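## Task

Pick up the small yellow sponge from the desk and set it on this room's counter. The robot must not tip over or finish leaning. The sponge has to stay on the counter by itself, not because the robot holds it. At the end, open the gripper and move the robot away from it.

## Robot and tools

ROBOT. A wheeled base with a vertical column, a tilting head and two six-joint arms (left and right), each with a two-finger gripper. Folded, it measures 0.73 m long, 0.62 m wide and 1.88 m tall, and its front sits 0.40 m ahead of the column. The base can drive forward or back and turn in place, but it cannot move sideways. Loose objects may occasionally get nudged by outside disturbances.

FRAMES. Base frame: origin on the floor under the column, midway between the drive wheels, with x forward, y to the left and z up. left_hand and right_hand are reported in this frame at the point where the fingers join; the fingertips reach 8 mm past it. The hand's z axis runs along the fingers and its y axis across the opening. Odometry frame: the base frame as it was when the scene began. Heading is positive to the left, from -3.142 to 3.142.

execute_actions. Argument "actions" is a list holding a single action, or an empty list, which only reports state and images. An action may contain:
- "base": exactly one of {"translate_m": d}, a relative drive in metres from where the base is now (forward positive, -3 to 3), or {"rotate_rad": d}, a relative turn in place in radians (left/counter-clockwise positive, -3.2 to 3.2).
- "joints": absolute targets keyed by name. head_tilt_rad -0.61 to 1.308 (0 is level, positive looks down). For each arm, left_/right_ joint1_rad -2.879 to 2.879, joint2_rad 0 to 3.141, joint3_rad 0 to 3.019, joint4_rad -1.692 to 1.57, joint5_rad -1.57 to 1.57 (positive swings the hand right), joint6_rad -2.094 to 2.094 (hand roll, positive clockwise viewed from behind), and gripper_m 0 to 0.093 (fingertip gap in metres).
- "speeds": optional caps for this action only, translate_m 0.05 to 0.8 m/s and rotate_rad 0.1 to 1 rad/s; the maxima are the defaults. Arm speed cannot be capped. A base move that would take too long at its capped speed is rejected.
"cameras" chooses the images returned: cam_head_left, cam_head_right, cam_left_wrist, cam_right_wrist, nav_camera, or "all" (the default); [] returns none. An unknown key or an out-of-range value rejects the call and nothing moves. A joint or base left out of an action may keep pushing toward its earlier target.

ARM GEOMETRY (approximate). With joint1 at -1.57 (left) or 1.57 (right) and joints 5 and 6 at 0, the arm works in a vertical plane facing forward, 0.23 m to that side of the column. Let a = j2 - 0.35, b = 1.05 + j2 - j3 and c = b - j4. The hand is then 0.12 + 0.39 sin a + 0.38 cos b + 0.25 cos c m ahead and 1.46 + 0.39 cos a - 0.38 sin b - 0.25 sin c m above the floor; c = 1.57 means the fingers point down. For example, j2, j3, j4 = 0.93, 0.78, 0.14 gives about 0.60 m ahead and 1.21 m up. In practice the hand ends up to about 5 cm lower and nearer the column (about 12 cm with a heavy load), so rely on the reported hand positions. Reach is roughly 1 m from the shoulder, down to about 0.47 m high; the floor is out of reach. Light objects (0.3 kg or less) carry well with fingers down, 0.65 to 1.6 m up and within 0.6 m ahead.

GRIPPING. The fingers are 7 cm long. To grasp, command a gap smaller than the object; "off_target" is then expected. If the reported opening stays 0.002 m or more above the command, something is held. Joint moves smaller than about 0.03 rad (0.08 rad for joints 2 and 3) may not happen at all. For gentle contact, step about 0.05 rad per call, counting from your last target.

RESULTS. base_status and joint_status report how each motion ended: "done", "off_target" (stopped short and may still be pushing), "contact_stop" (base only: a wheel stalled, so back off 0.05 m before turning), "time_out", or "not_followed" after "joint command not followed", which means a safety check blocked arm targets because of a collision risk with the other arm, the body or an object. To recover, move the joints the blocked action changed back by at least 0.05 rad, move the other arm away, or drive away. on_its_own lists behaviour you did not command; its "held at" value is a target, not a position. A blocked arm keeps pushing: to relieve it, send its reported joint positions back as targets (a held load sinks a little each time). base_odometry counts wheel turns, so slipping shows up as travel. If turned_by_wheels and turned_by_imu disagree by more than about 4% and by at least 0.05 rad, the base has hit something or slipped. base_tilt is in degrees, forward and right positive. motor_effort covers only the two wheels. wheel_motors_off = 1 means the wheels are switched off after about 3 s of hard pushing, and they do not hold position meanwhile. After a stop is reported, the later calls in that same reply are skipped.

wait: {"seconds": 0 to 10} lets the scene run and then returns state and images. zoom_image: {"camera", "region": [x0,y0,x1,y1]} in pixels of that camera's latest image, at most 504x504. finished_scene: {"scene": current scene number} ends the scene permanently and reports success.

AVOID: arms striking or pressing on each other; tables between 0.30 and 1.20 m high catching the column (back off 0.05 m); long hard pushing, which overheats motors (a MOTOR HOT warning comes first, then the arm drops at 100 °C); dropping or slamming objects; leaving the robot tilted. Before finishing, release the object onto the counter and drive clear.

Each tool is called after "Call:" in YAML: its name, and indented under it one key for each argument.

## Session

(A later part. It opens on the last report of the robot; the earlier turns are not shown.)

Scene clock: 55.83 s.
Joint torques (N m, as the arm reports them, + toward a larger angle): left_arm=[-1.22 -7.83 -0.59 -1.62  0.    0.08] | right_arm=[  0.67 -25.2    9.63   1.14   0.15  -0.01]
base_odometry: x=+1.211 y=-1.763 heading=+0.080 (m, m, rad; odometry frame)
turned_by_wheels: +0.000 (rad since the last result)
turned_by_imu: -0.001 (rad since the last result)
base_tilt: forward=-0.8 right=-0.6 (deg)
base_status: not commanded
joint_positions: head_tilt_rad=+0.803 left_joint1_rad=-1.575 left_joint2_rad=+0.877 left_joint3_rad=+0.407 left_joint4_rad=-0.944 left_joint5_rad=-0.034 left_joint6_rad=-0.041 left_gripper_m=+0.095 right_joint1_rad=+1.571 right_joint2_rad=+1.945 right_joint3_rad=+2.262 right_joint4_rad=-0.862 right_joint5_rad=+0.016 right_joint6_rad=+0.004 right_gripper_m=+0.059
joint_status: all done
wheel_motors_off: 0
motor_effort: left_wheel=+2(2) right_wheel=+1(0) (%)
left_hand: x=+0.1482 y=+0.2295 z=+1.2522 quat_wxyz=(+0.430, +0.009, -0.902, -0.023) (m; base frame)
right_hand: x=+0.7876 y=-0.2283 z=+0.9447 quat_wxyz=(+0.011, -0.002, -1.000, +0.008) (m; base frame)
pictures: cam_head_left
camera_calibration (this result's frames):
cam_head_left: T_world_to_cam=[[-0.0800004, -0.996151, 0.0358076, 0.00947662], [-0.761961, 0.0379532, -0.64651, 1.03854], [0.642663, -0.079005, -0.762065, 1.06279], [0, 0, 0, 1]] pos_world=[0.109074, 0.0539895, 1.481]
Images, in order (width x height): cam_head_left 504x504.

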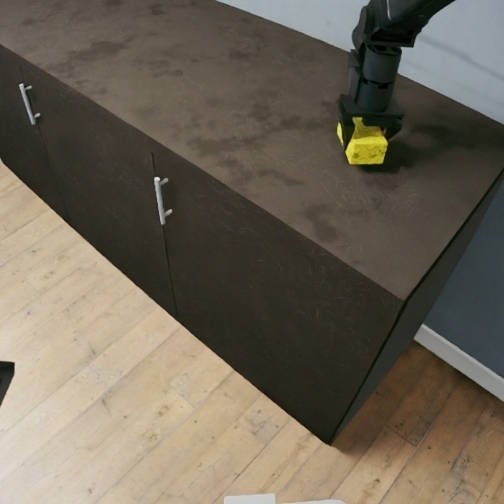

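Call:
execute_actions:
  actions:
    - {"joints":{"right_joint2_rad":1.97}}
  cameras: []

Call:
execute_actions:
  actions:
    - {"joints":{"right_gripper_m":0.093}}
  cameras: []

Call:
execute_actions:
  actions:
    - {"joints":{"right_joint2_rad":1.6,"right_joint3_rad":2.0}}
  cameras: []

Call:
execute_actions:
  actions:
    - {"joints":{"right_joint2_rad":0.93,"right_joint3_rad":0.78,"right_joint4_rad":-0.37}}
  cameras: ["cam_head_left"]

Scene clock: 57.30 s.
Joint torques (N m, as the arm reports them, + toward a larger angle): left_arm=[-1.43 -7.76 -0.58 -1.57 -0.01  0.06] | right_arm=[  0.73 -23.17   9.51   1.18   0.14  -0.01]
base_odometry: x=+1.211 y=-1.763 heading=+0.080 (m, m, rad; odometry frame)
turned_by_wheels: +0.000 (rad since the last result)
turned_by_imu: +0.000 (rad since the last result)
base_tilt: forward=-0.7 right=-0.6 (deg)
base_status: not commanded
joint_positions: head_tilt_rad=+0.803 left_joint1_rad=-1.575 left_joint2_rad=+0.877 left_joint3_rad=+0.407 left_joint4_rad=-0.944 left_joint5_rad=-0.034 left_joint6_rad=-0.041 left_gripper_m=+0.095 right_joint1_rad=+1.571 right_joint2_rad=+1.952 right_joint3_rad=+2.262 right_joint4_rad=-0.862 right_joint5_rad=+0.016 right_joint6_rad=+0.004 right_gripper_m=+0.059
joint_status: all done
wheel_motors_off: 0
motor_effort: left_wheel=+2(2) right_wheel=+1(1) (%)
left_hand: x=+0.1482 y=+0.2295 z=+1.2522 quat_wxyz=(+0.430, +0.009, -0.902, -0.023) (m; base frame)
right_hand: x=+0.7841 y=-0.2283 z=+0.9402 quat_wxyz=(+0.014, -0.002, -1.000, +0.008) (m; base frame)
pictures: none
No camera images: the call's "cameras" was empty. Leave "cameras" out to get every camera's image.

Scene clock: 57.93 s.
Joint torques (N m, as the arm reports them, + toward a larger angle): left_arm=[-1.32 -7.93 -0.58 -1.59 -0.02  0.07] | right_arm=[  0.62 -23.09   9.58   1.19   0.15  -0.01]
base_odometry: x=+1.211 y=-1.763 heading=+0.080 (m, m, rad; odometry frame)
turned_by_wheels: +0.000 (rad since the last result)
turned_by_imu: +0.000 (rad since the last result)
base_tilt: forward=-0.7 right=-0.7 (deg)
base_status: not commanded
joint_positions: head_tilt_rad=+0.803 left_joint1_rad=-1.575 left_joint2_rad=+0.877 left_joint3_rad=+0.407 left_joint4_rad=-0.944 left_joint5_rad=-0.034 left_joint6_rad=-0.041 left_gripper_m=+0.095 right_joint1_rad=+1.571 right_joint2_rad=+1.952 right_joint3_rad=+2.262 right_joint4_rad=-0.862 right_joint5_rad=+0.016 right_joint6_rad=+0.004 right_gripper_m=+0.093
joint_status: all done
wheel_motors_off: 0
motor_effort: left_wheel=+1(2) right_wheel=+1(1) (%)
left_hand: x=+0.1482 y=+0.2295 z=+1.2522 quat_wxyz=(+0.430, +0.009, -0.902, -0.023) (m; base frame)
right_hand: x=+0.7841 y=-0.2283 z=+0.9402 quat_wxyz=(+0.014, -0.002, -1.000, +0.008) (m; base frame)
pictures: none
No camera images: the call's "cameras" was empty. Leave "cameras" out to get every camera's image.

Scene clock: 59.47 s.
Joint torques (N m, as the arm reports them, + toward a larger angle): left_arm=[-1.55 -7.7  -0.54 -1.68 -0.01  0.08] | right_arm=[  0.55 -24.2    7.8    1.43   0.15  -0.01]
base_odometry: x=+1.211 y=-1.763 heading=+0.080 (m, m, rad; odometry frame)
turned_by_wheels: +0.000 (rad since the last result)
turned_by_imu: -0.001 (rad since the last result)
base_tilt: forward=-0.7 right=-0.7 (deg)
base_status: not commanded
joint_positions: head_tilt_rad=+0.803 left_joint1_rad=-1.575 left_joint2_rad=+0.877 left_joint3_rad=+0.407 left_joint4_rad=-0.944 left_joint5_rad=-0.034 left_joint6_rad=-0.041 left_gripper_m=+0.095 right_joint1_rad=+1.571 right_joint2_rad=+1.596 right_joint3_rad=+1.999 right_joint4_rad=-0.862 right_joint5_rad=+0.016 right_joint6_rad=+0.004 right_gripper_m=+0.093
joint_status: all done
wheel_motors_off: 0
motor_effort: left_wheel=+3(3) right_wheel=+2(2) (%)
left_hand: x=+0.1482 y=+0.2295 z=+1.2522 quat_wxyz=(+0.430, +0.009, -0.902, -0.023) (m; base frame)
right_hand: x=+0.8102 y=-0.2283 z=+1.1029 quat_wxyz=(-0.032, -0.002, -0.999, +0.008) (m; base frame)
pictures: none
No camera images: the call's "cameras" was empty. Leave "cameras" out to get every camera's image.

Scene clock: 61.23 s.
Joint torques (N m, as the arm reports them, + toward a larger angle): left_arm=[-1.43 -7.98 -0.59 -1.55  0.    0.07] | right_arm=[  0.42 -13.19   4.65   0.92   0.14  -0.01]
base_odometry: x=+1.211 y=-1.763 heading=+0.080 (m, m, rad; odometry frame)
turned_by_wheels: +0.000 (rad since the last result)
turned_by_imu: -0.001 (rad since the last result)
base_tilt: forward=-0.8 right=-0.7 (deg)
base_status: not commanded
joint_positions: head_tilt_rad=+0.803 left_joint1_rad=-1.575 left_joint2_rad=+0.877 left_joint3_rad=+0.407 left_joint4_rad=-0.944 left_joint5_rad=-0.034 left_joint6_rad=-0.041 left_gripper_m=+0.095 right_joint1_rad=+1.571 right_joint2_rad=+0.941 right_joint3_rad=+0.765 right_joint4_rad=-0.375 right_joint5_rad=+0.016 right_joint6_rad=+0.004 right_gripper_m=+0.093
joint_status: all done
wheel_motors_off: 0
motor_effort: left_wheel=+3(4) right_wheel=+2(4) (%)
left_hand: x=+0.1482 y=+0.2295 z=+1.2522 quat_wxyz=(+0.430, +0.009, -0.902, -0.023) (m; base frame)
right_hand: x=+0.4630 y=-0.2282 z=+1.1700 quat_wxyz=(+0.014, -0.002, -1.000, +0.008) (m; base frame)
pictures: cam_head_left
camera_calibration (this result's frames):
cam_head_left: T_world_to_cam=[[-0.0800004, -0.996151, 0.0358076, 0.00947663], [-0.761961, 0.0379532, -0.64651, 1.03854], [0.642663, -0.079005, -0.762065, 1.06279], [0, 0, 0, 1]] pos_world=[0.109074, 0.0539895, 1.481]
Images, in order (width x height): cam_head_left 504x504.

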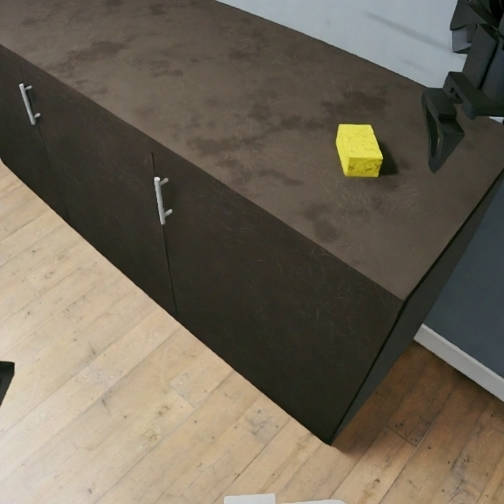

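Call:
finished_scene:
  scene: 2

The scene is finished: the task was done.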